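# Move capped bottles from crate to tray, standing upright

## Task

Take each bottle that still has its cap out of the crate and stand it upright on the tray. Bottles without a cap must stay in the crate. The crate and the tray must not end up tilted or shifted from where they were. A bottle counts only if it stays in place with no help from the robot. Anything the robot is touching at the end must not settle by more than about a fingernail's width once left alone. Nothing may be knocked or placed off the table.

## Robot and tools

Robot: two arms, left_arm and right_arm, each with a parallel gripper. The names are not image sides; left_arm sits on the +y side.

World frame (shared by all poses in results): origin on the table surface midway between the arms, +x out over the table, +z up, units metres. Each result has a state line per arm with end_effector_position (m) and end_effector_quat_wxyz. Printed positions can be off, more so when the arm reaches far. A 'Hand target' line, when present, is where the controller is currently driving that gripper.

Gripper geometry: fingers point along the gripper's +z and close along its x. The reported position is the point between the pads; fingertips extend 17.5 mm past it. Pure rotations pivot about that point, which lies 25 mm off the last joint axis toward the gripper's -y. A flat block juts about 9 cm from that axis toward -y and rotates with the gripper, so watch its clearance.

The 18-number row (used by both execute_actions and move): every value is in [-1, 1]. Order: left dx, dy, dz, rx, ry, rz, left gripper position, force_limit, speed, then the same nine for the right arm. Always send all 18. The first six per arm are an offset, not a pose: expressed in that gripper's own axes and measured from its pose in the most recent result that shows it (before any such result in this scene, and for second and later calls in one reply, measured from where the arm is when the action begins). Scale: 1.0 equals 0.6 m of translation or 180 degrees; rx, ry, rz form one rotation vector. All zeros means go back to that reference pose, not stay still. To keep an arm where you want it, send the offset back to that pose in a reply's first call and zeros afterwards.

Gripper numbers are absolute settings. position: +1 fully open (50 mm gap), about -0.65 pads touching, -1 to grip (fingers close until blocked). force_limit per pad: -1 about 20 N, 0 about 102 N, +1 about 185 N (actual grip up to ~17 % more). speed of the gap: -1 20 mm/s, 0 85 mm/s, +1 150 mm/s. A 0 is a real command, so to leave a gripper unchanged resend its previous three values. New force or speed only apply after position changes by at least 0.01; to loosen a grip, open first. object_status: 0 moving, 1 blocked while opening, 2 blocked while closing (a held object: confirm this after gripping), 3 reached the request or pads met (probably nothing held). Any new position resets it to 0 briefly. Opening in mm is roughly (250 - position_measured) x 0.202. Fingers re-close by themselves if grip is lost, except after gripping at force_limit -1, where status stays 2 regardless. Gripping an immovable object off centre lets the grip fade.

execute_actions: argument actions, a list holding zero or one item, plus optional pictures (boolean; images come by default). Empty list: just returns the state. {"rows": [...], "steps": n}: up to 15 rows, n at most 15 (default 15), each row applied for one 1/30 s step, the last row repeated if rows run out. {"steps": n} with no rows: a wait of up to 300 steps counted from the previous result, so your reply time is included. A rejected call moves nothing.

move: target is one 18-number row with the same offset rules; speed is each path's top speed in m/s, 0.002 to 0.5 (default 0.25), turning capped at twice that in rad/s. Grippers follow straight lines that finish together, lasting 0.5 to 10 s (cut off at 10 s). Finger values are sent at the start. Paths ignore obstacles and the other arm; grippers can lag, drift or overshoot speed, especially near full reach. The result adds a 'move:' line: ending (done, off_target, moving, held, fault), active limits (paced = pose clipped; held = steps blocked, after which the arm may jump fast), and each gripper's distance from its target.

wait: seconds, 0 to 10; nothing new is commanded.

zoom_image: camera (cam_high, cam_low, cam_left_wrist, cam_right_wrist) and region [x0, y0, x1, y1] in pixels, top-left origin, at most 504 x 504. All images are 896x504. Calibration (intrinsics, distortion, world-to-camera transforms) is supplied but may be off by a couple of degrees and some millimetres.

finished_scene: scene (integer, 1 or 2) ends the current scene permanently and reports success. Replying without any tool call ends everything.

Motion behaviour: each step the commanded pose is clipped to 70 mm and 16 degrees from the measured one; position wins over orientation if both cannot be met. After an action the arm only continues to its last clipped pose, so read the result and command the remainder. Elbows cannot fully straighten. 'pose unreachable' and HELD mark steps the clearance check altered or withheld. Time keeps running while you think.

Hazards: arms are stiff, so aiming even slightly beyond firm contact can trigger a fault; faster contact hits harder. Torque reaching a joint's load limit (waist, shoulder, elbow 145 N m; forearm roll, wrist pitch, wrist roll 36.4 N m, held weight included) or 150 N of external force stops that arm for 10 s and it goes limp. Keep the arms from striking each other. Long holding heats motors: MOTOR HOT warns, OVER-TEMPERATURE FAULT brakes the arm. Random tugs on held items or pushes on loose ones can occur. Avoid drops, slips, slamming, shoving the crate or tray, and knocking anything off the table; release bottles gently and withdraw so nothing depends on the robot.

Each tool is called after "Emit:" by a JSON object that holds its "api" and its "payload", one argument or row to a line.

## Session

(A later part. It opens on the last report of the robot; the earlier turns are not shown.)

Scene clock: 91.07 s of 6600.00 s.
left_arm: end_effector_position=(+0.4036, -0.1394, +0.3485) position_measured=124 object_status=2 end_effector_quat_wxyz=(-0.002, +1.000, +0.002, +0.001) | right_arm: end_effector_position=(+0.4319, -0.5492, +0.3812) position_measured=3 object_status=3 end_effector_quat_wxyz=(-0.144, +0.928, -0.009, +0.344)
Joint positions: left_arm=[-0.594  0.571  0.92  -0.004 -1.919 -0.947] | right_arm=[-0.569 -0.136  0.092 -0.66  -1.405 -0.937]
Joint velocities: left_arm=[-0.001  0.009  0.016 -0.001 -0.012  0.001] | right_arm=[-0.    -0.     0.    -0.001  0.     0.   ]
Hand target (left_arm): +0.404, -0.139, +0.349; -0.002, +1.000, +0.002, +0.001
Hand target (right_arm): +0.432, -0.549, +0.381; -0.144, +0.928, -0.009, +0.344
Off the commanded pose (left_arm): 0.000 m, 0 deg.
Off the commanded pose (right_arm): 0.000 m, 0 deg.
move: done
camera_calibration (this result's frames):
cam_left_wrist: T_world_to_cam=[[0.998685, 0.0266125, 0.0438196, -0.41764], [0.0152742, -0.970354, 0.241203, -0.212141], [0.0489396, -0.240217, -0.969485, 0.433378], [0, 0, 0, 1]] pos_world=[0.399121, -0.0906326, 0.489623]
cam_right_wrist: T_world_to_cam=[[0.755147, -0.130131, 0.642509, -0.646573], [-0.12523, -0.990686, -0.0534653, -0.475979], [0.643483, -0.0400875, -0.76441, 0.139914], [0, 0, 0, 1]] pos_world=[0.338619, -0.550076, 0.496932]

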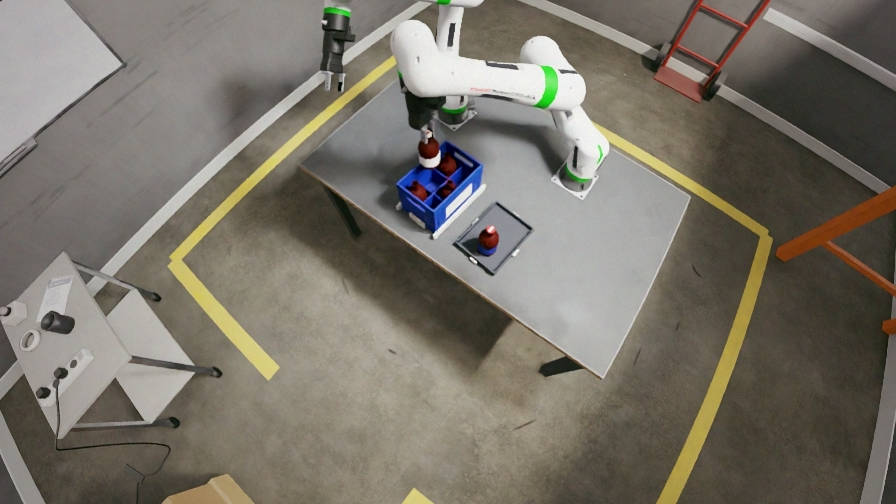

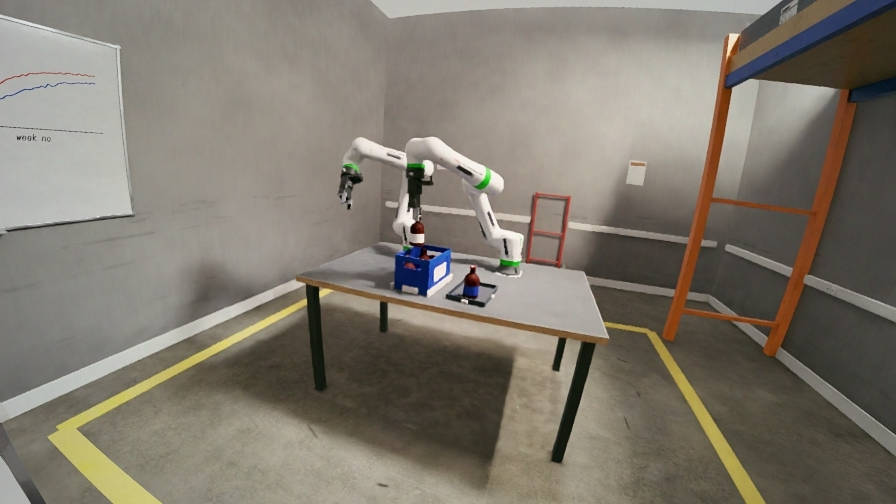

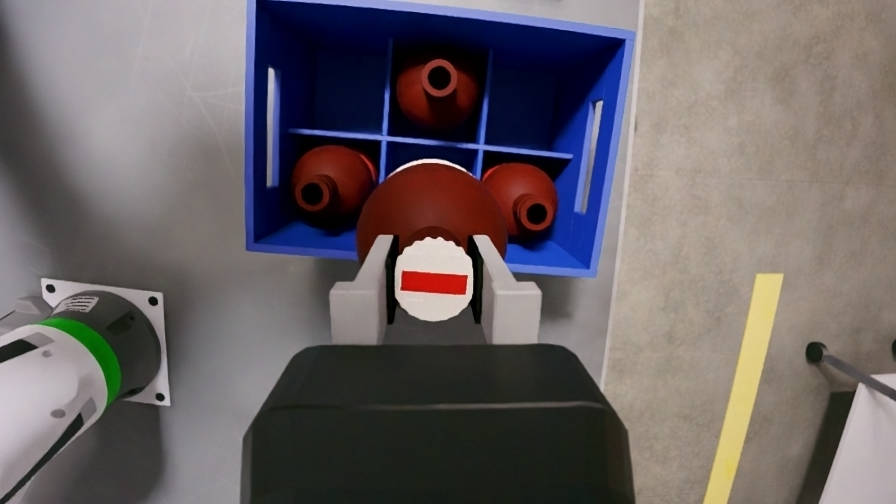

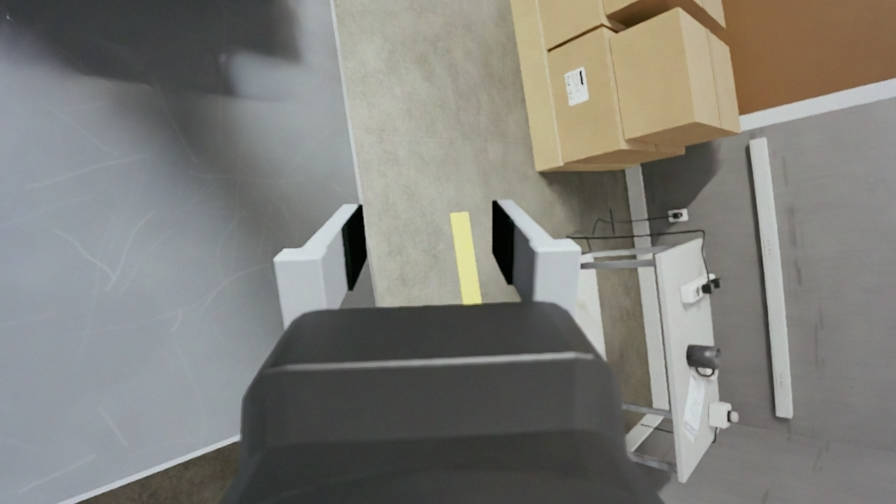

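Emit:
{"api": "move", "payload": {
  "target": [-0.048,-0.324,0.0,0,0,0,-1,0,-0.5,0,0,0,0,0,0,1,0,0],
  "speed": 0.25
}}

Emit:
{"api": "move", "payload": {
  "target": [-0.005,-0.217,0.307,0,0,0,-1,0,-0.5,0,0,0,0,0,0,1,0,0],
  "speed": 0.25
}}

Scene clock: 94.07 s of 6600.00 s.
left_arm: end_effector_position=(+0.3746, +0.0547, +0.3488) position_measured=124 object_status=2 end_effector_quat_wxyz=(-0.002, +1.000, +0.002, +0.001) | right_arm: end_effector_position=(+0.4319, -0.5492, +0.3812) position_measured=3 object_status=3 end_effector_quat_wxyz=(-0.144, +0.928, -0.009, +0.344)
Joint positions: left_arm=[-0.302  0.123  0.323 -0.004 -1.769 -1.238] | right_arm=[-0.569 -0.136  0.092 -0.66  -1.405 -0.937]
Joint velocities: left_arm=[ 0.005 -0.003 -0.003  0.002  0.002 -0.005] | right_arm=[-0.    -0.001  0.001 -0.001  0.001  0.   ]
Hand target (left_arm): +0.375, +0.055, +0.349; -0.001, +1.000, +0.002, +0.001
Hand target (right_arm): +0.432, -0.549, +0.381; -0.144, +0.928, -0.009, +0.344
Off the commanded pose (left_arm): 0.001 m, 0 deg.
Off the commanded pose (right_arm): 0.000 m, 0 deg.
move: done
camera_calibration (this result's frames):
cam_left_wrist: T_world_to_cam=[[0.998697, 0.0266461, 0.0435201, -0.393829], [0.0153774, -0.970345, 0.241235, -0.0234221], [0.0486575, -0.240252, -0.96949, 0.481839], [0, 0, 0, 1]] pos_world=[0.370231, 0.103529, 0.489928]
cam_right_wrist: T_world_to_cam=[[0.755147, -0.130131, 0.642509, -0.646573], [-0.12523, -0.990686, -0.0534652, -0.475979], [0.643482, -0.0400877, -0.76441, 0.139914], [0, 0, 0, 1]] pos_world=[0.338619, -0.550076, 0.496932]

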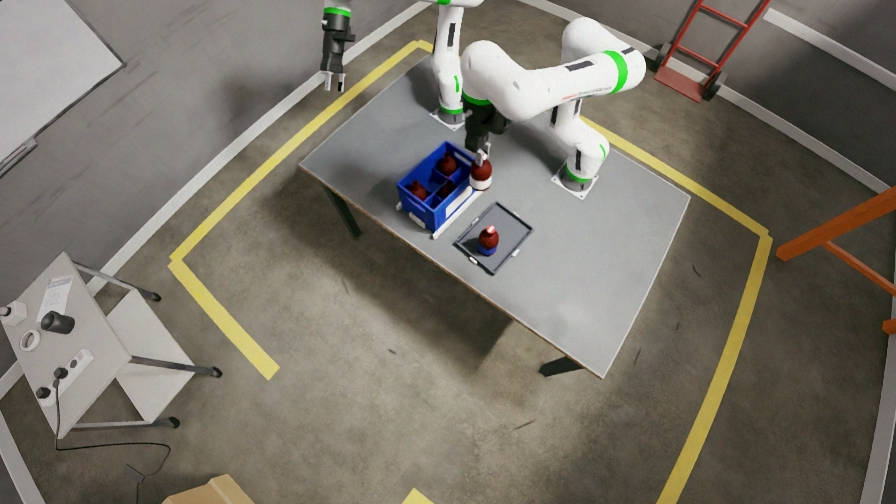

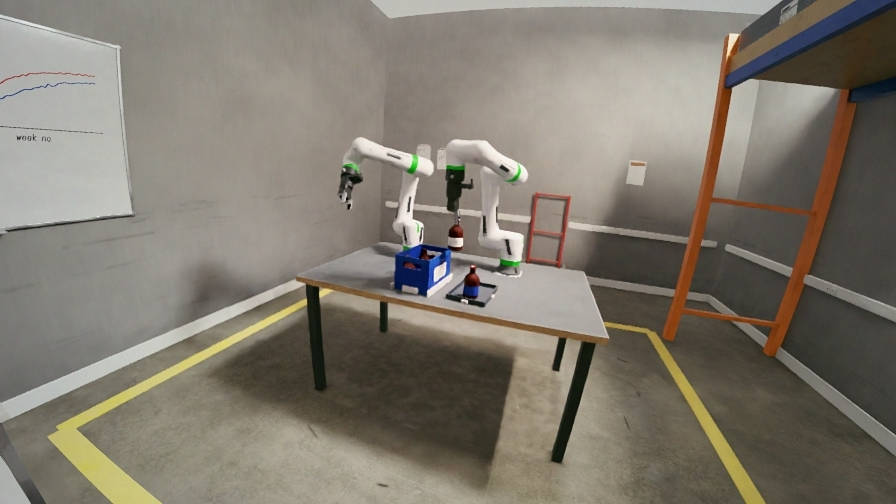

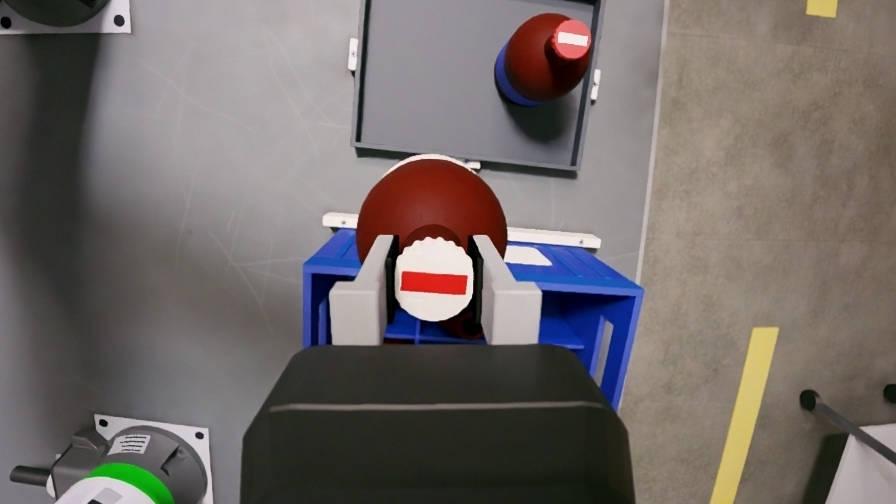

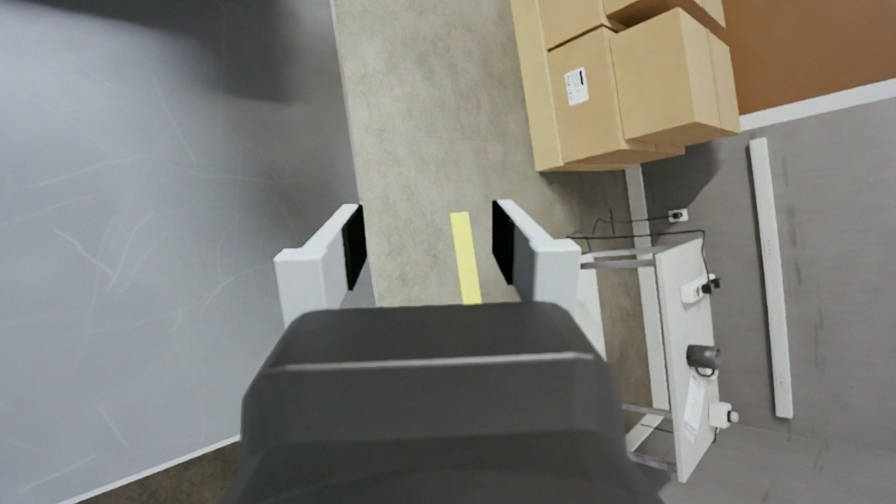

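Scene clock: 95.53 s of 6600.00 s.
left_arm: end_effector_position=(+0.3721, +0.1853, +0.1650) position_measured=124 object_status=2 end_effector_quat_wxyz=(-0.001, +1.000, +0.002, +0.001) | right_arm: end_effector_position=(+0.4319, -0.5492, +0.3812) position_measured=3 object_status=3 end_effector_quat_wxyz=(-0.144, +0.928, -0.009, +0.344)
Joint positions: left_arm=[-0.01  -0.026 -0.265 -0.003 -1.331 -1.528] | right_arm=[-0.569 -0.136  0.092 -0.66  -1.405 -0.937]
Joint velocities: left_arm=[ 0.002  0.    -0.003  0.     0.002 -0.004] | right_arm=[ 0.001 -0.002  0.001 -0.002  0.002 -0.   ]
Hand target (left_arm): +0.372, +0.185, +0.165; -0.001, +1.000, +0.002, +0.001
Hand target (right_arm): +0.432, -0.549, +0.381; -0.144, +0.928, -0.009, +0.344
Off the commanded pose (left_arm): 0.001 m, 0 deg.
Off the commanded pose (right_arm): 0.000 m, 0 deg.
move: done
camera_calibration (this result's frames):
cam_left_wrist: T_world_to_cam=[[0.998705, 0.0266044, 0.0433652, -0.386771], [0.0153667, -0.970308, 0.241384, 0.147574], [0.0484995, -0.240405, -0.96946, 0.335207], [0, 0, 0, 1]] pos_world=[0.367745, 0.234068, 0.30612]
cam_right_wrist: T_world_to_cam=[[0.755147, -0.130131, 0.642509, -0.646573], [-0.12523, -0.990686, -0.0534653, -0.475979], [0.643483, -0.0400875, -0.76441, 0.139914], [0, 0, 0, 1]] pos_world=[0.338619, -0.550076, 0.496932]

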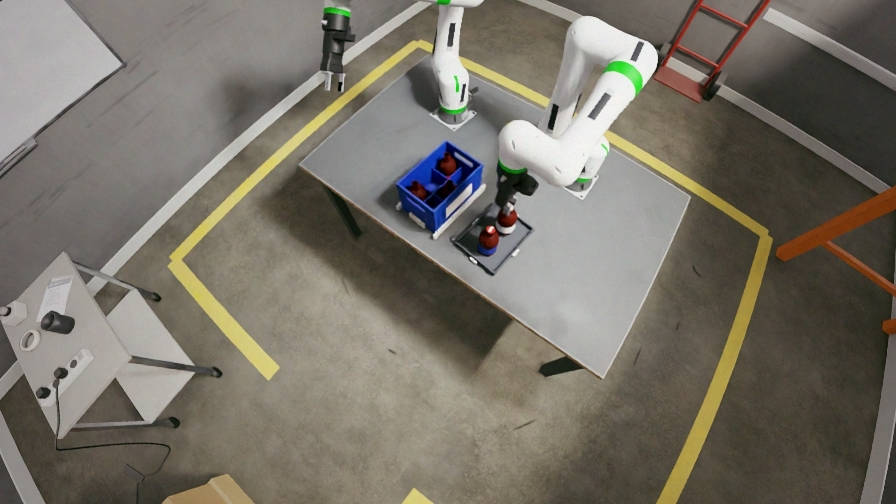

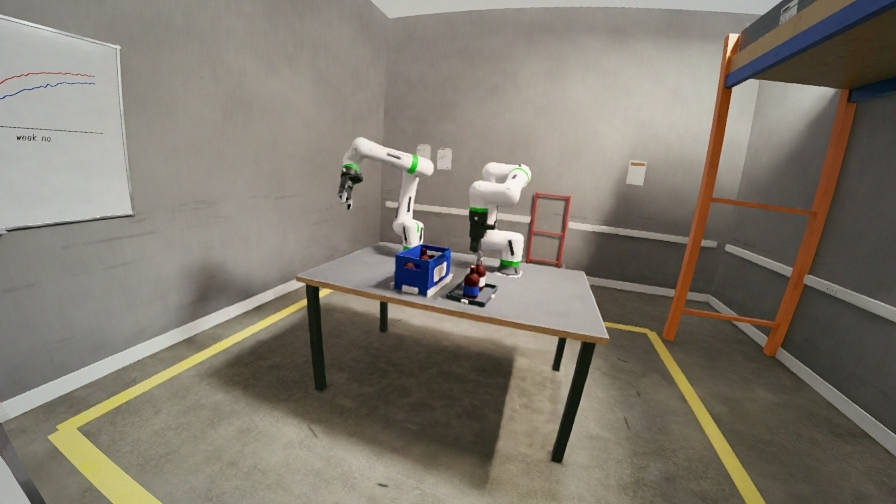

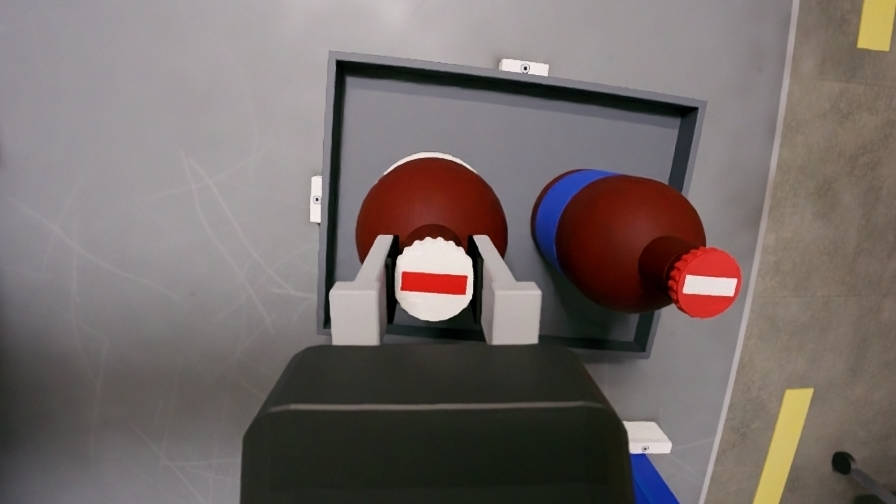

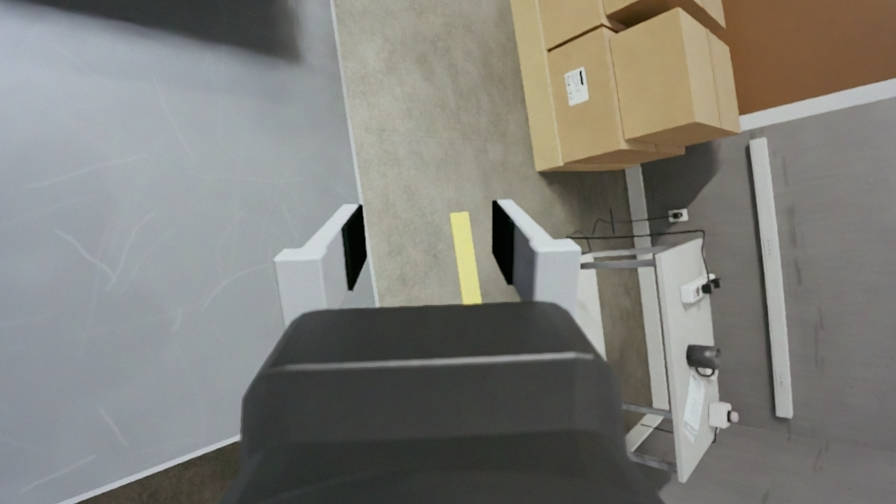

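Emit:
{"api": "move", "payload": {
  "target": [0,0,0.017,0,0,0,-1,0,-0.5,0,0,0,0,0,0,1,0,0],
  "speed": 0.03
}}

Emit:
{"api": "execute_actions", "payload": {
  "actions": [
    {"rows":[[0,0,0,0,0,0,1,0,0,0,0,0,0,0,0,1,0,0]],"steps":10}
  ],
  "pictures": false
}}

Emit:
{"api": "move", "payload": {
  "target": [0,0,-0.1,0,0,0,1,0,0,0,0,0,0,0,0,1,0,0],
  "speed": 0.25
}}

Emit:
{"api": "zoom_image", "payload": {
  "camera": "cam_low",
  "region": [380, 220, 520, 320]
}}

Scene clock: 99.73 s of 6600.00 s.
left_arm: end_effector_position=(+0.3722, +0.1853, +0.1549) position_measured=124 object_status=2 end_effector_quat_wxyz=(-0.001, +1.000, +0.002, +0.001) | right_arm: end_effector_position=(+0.4319, -0.5492, +0.3812) position_measured=3 object_status=3 end_effector_quat_wxyz=(-0.144, +0.928, -0.009, +0.344)
Joint positions: left_arm=[-0.01  -0.02  -0.283 -0.003 -1.306 -1.528] | right_arm=[-0.569 -0.136  0.092 -0.66  -1.405 -0.937]
Joint velocities: left_arm=[-0.     0.    -0.003 -0.     0.004  0.002] | right_arm=[ 0.001 -0.001 -0.    -0.001  0.002  0.001]
Hand target (left_arm): +0.372, +0.185, +0.155; -0.001, +1.000, +0.002, +0.001
Hand target (right_arm): +0.432, -0.549, +0.381; -0.144, +0.928, -0.009, +0.344
Off the commanded pose (left_arm): 0.000 m, 0 deg.
Off the commanded pose (right_arm): 0.000 m, 0 deg.
move: done
camera_calibration (this result's frames):
cam_left_wrist: T_world_to_cam=[[0.998705, 0.0266146, 0.0433692, -0.386374], [0.015377, -0.970315, 0.241357, 0.150052], [0.0485054, -0.240378, -0.969467, 0.32544], [0, 0, 0, 1]] pos_world=[0.36778, 0.23411, 0.296044]
cam_right_wrist: T_world_to_cam=[[0.755148, -0.130132, 0.642509, -0.646573], [-0.12523, -0.990686, -0.0534655, -0.475979], [0.643482, -0.0400874, -0.764411, 0.139914], [0, 0, 0, 1]] pos_world=[0.338619, -0.550076, 0.496932]

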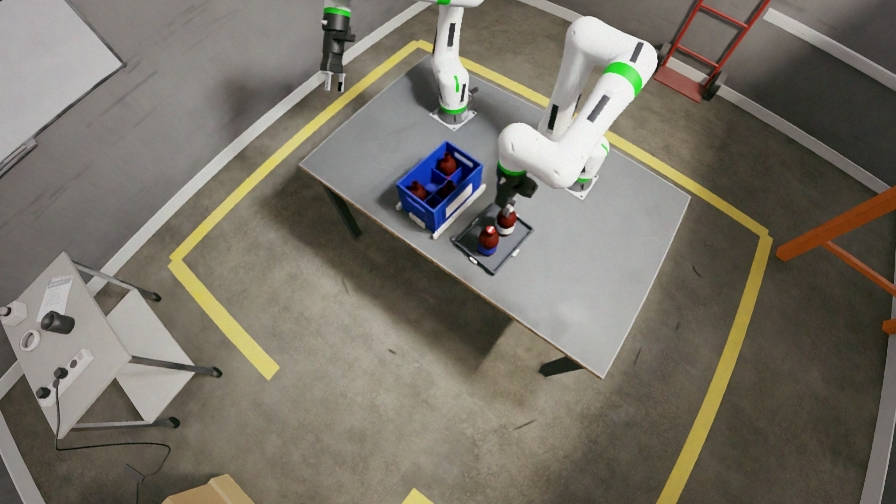

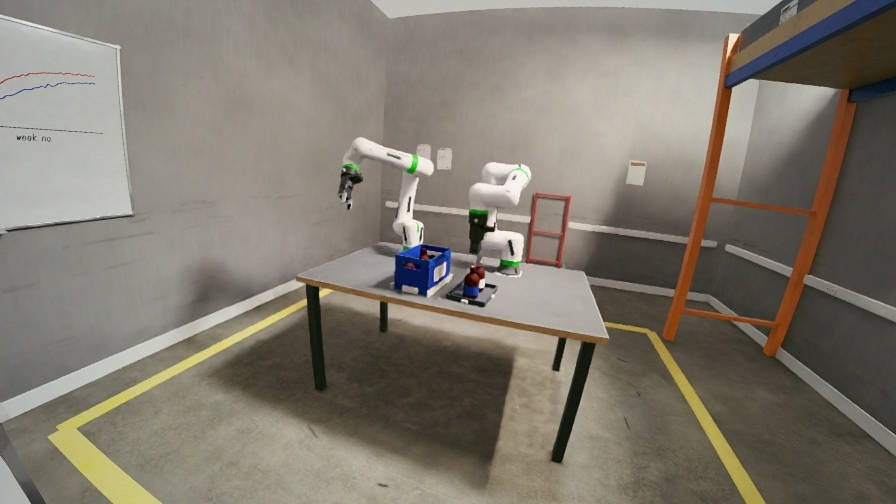

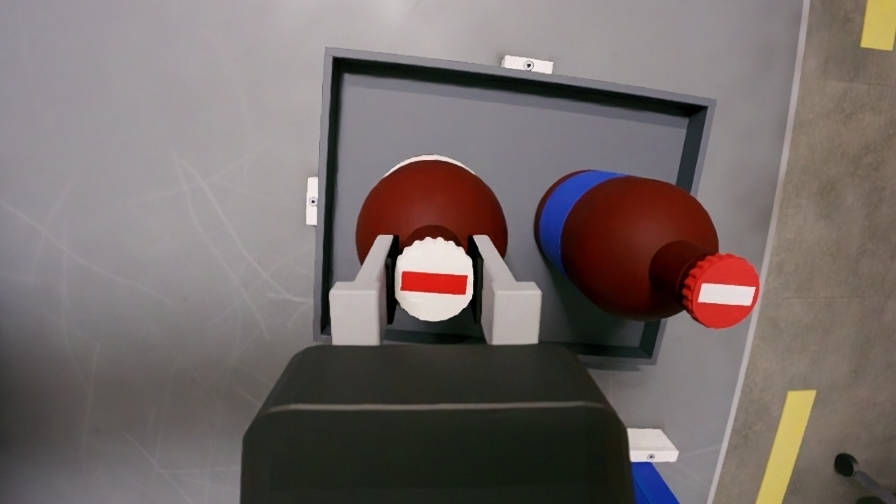

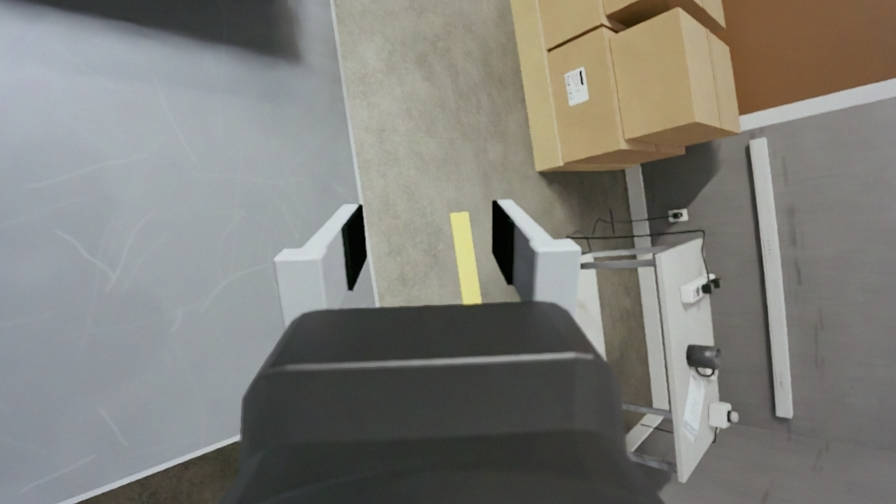

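Scene clock: 100.07 s of 6600.00 s.
left_arm: end_effector_position=(+0.3722, +0.1853, +0.1549) position_measured=3 object_status=0 end_effector_quat_wxyz=(-0.001, +1.000, +0.002, +0.001) | right_arm: end_effector_position=(+0.4319, -0.5492, +0.3812) position_measured=3 object_status=3 end_effector_quat_wxyz=(-0.144, +0.928, -0.009, +0.344)
Joint positions: left_arm=[-0.01  -0.02  -0.283 -0.003 -1.306 -1.528] | right_arm=[-0.569 -0.136  0.092 -0.66  -1.405 -0.937]
Joint velocities: left_arm=[ 0. -0.  0. -0.  0. -0.] | right_arm=[ 0.001 -0.     0.    -0.002  0.     0.   ]
Hand target (left_arm): +0.372, +0.185, +0.155; -0.001, +1.000, +0.002, +0.001
Hand target (right_arm): +0.432, -0.549, +0.381; -0.144, +0.928, -0.009, +0.344
Off the commanded pose (left_arm): 0.000 m, 0 deg.
Off the commanded pose (right_arm): 0.000 m, 0 deg.
Steps of this call (steps 1 to 10: all 10 steps of this action). Readings (end_effector_position | what the end effector reports):
1: left_arm (+0.3722, +0.1853, +0.1549) | right_arm (+0.4319, -0.5492, +0.3812) | left_arm position_measured=116 object_status=0 | right_arm position_measured=3 object_status=3
2: left_arm (+0.3722, +0.1853, +0.1549) | right_arm (+0.4319, -0.5492, +0.3812) | left_arm position_measured=102 object_status=0 | right_arm position_measured=3 object_status=3
4: left_arm (+0.3722, +0.1853, +0.1549) | right_arm (+0.4319, -0.5492, +0.3812) | left_arm position_measured=73 object_status=0 | right_arm position_measured=3 object_status=3
8: left_arm (+0.3722, +0.1853, +0.1549) | right_arm (+0.4319, -0.5492, +0.3812) | left_arm position_measured=17 object_status=0 | right_arm position_measured=3 object_status=3
10: the state above

Scene clock: 101.17 s of 6600.00 s.
left_arm: end_effector_position=(+0.3720, +0.1851, +0.2148) position_measured=3 object_status=3 end_effector_quat_wxyz=(-0.001, +1.000, +0.002, +0.001) | right_arm: end_effector_position=(+0.4319, -0.5492, +0.3812) position_measured=3 object_status=3 end_effector_quat_wxyz=(-0.144, +0.928, -0.009, +0.344)
Joint positions: left_arm=[-0.011 -0.049 -0.169 -0.003 -1.449 -1.528] | right_arm=[-0.569 -0.136  0.092 -0.66  -1.405 -0.937]
Joint velocities: left_arm=[ 0.    -0.002  0.002 -0.    -0.004 -0.   ] | right_arm=[ 0.     0.    -0.    -0.     0.002  0.   ]
Hand target (left_arm): +0.372, +0.185, +0.215; -0.001, +1.000, +0.002, +0.001
Hand target (right_arm): +0.432, -0.549, +0.381; -0.144, +0.928, -0.009, +0.344
Off the commanded pose (left_arm): 0.000 m, 0 deg.
Off the commanded pose (right_arm): 0.000 m, 0 deg.
move: done
camera_calibration (this result's frames):
cam_left_wrist: T_world_to_cam=[[0.998705, 0.0265771, 0.0433771, -0.388758], [0.0153381, -0.970312, 0.241368, 0.135459], [0.0485042, -0.24039, -0.969464, 0.383427], [0, 0, 0, 1]] pos_world=[0.367579, 0.233942, 0.355886]
cam_right_wrist: T_world_to_cam=[[0.755148, -0.130131, 0.642509, -0.646573], [-0.12523, -0.990686, -0.0534654, -0.475979], [0.643482, -0.0400874, -0.764411, 0.139914], [0, 0, 0, 1]] pos_world=[0.338619, -0.550076, 0.496932]

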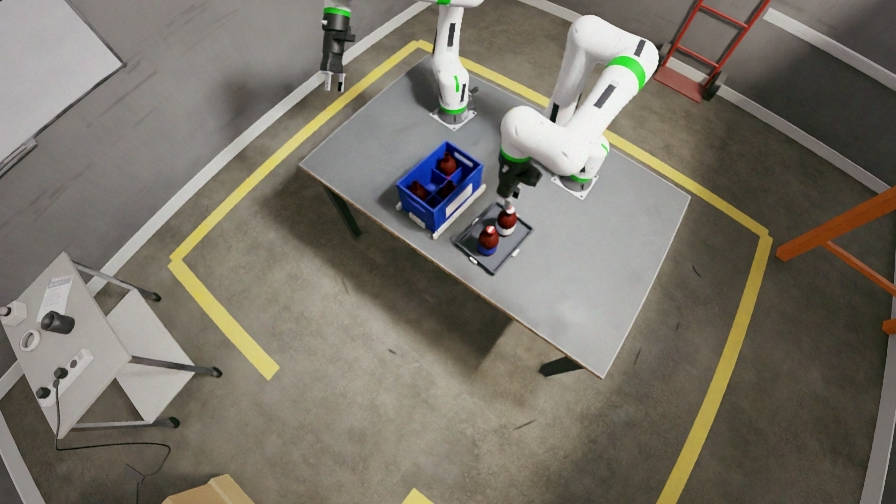

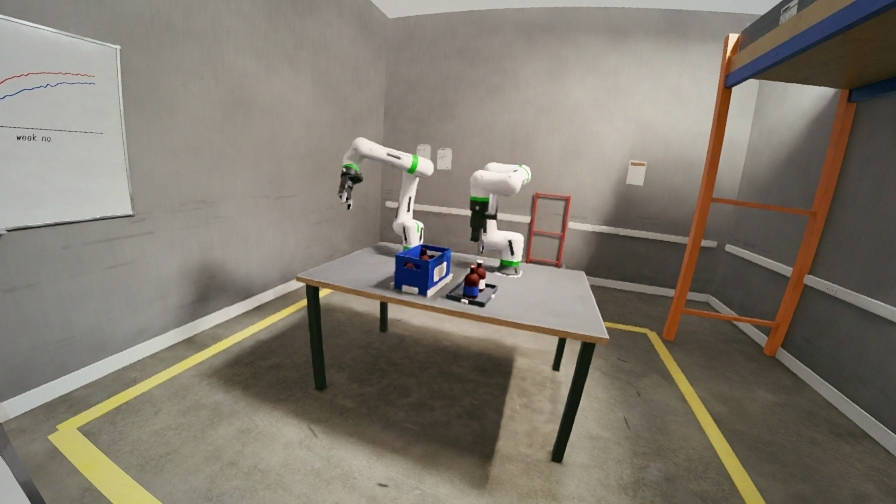

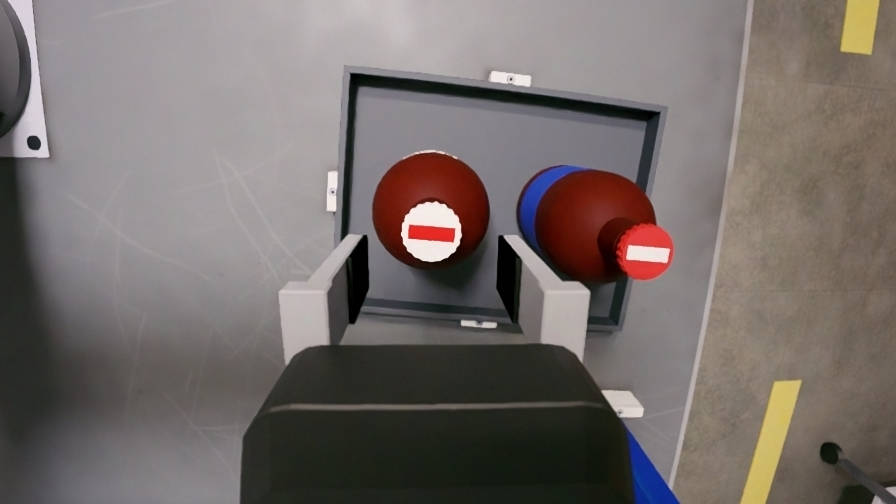

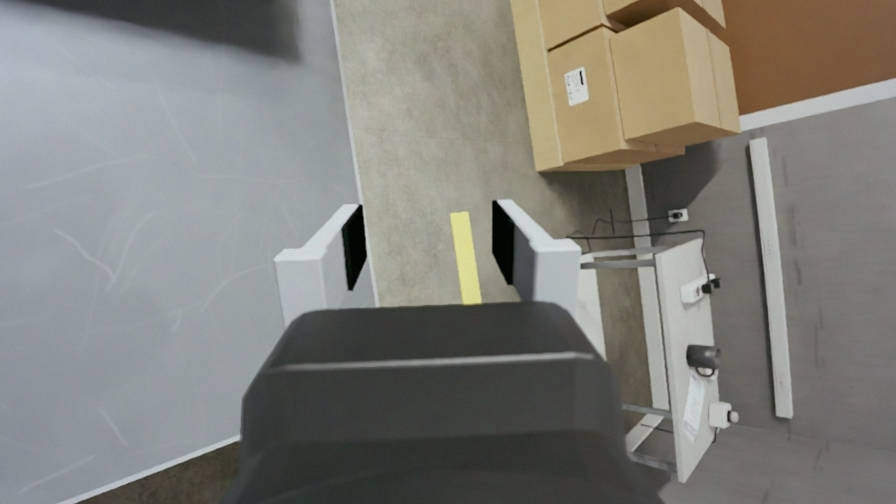

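Region (380, 220, 520, 320) of cam_low's 896x504 image, scaled by 3.600, with more detail than that image has; it fills the top 360 rows of this view, and the rest is white.

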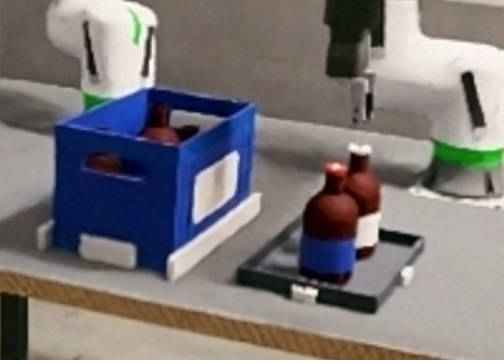

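Emit:
{"api": "finished_scene", "payload": {
  "scene": 1
}}

The scene is finished: the task was done.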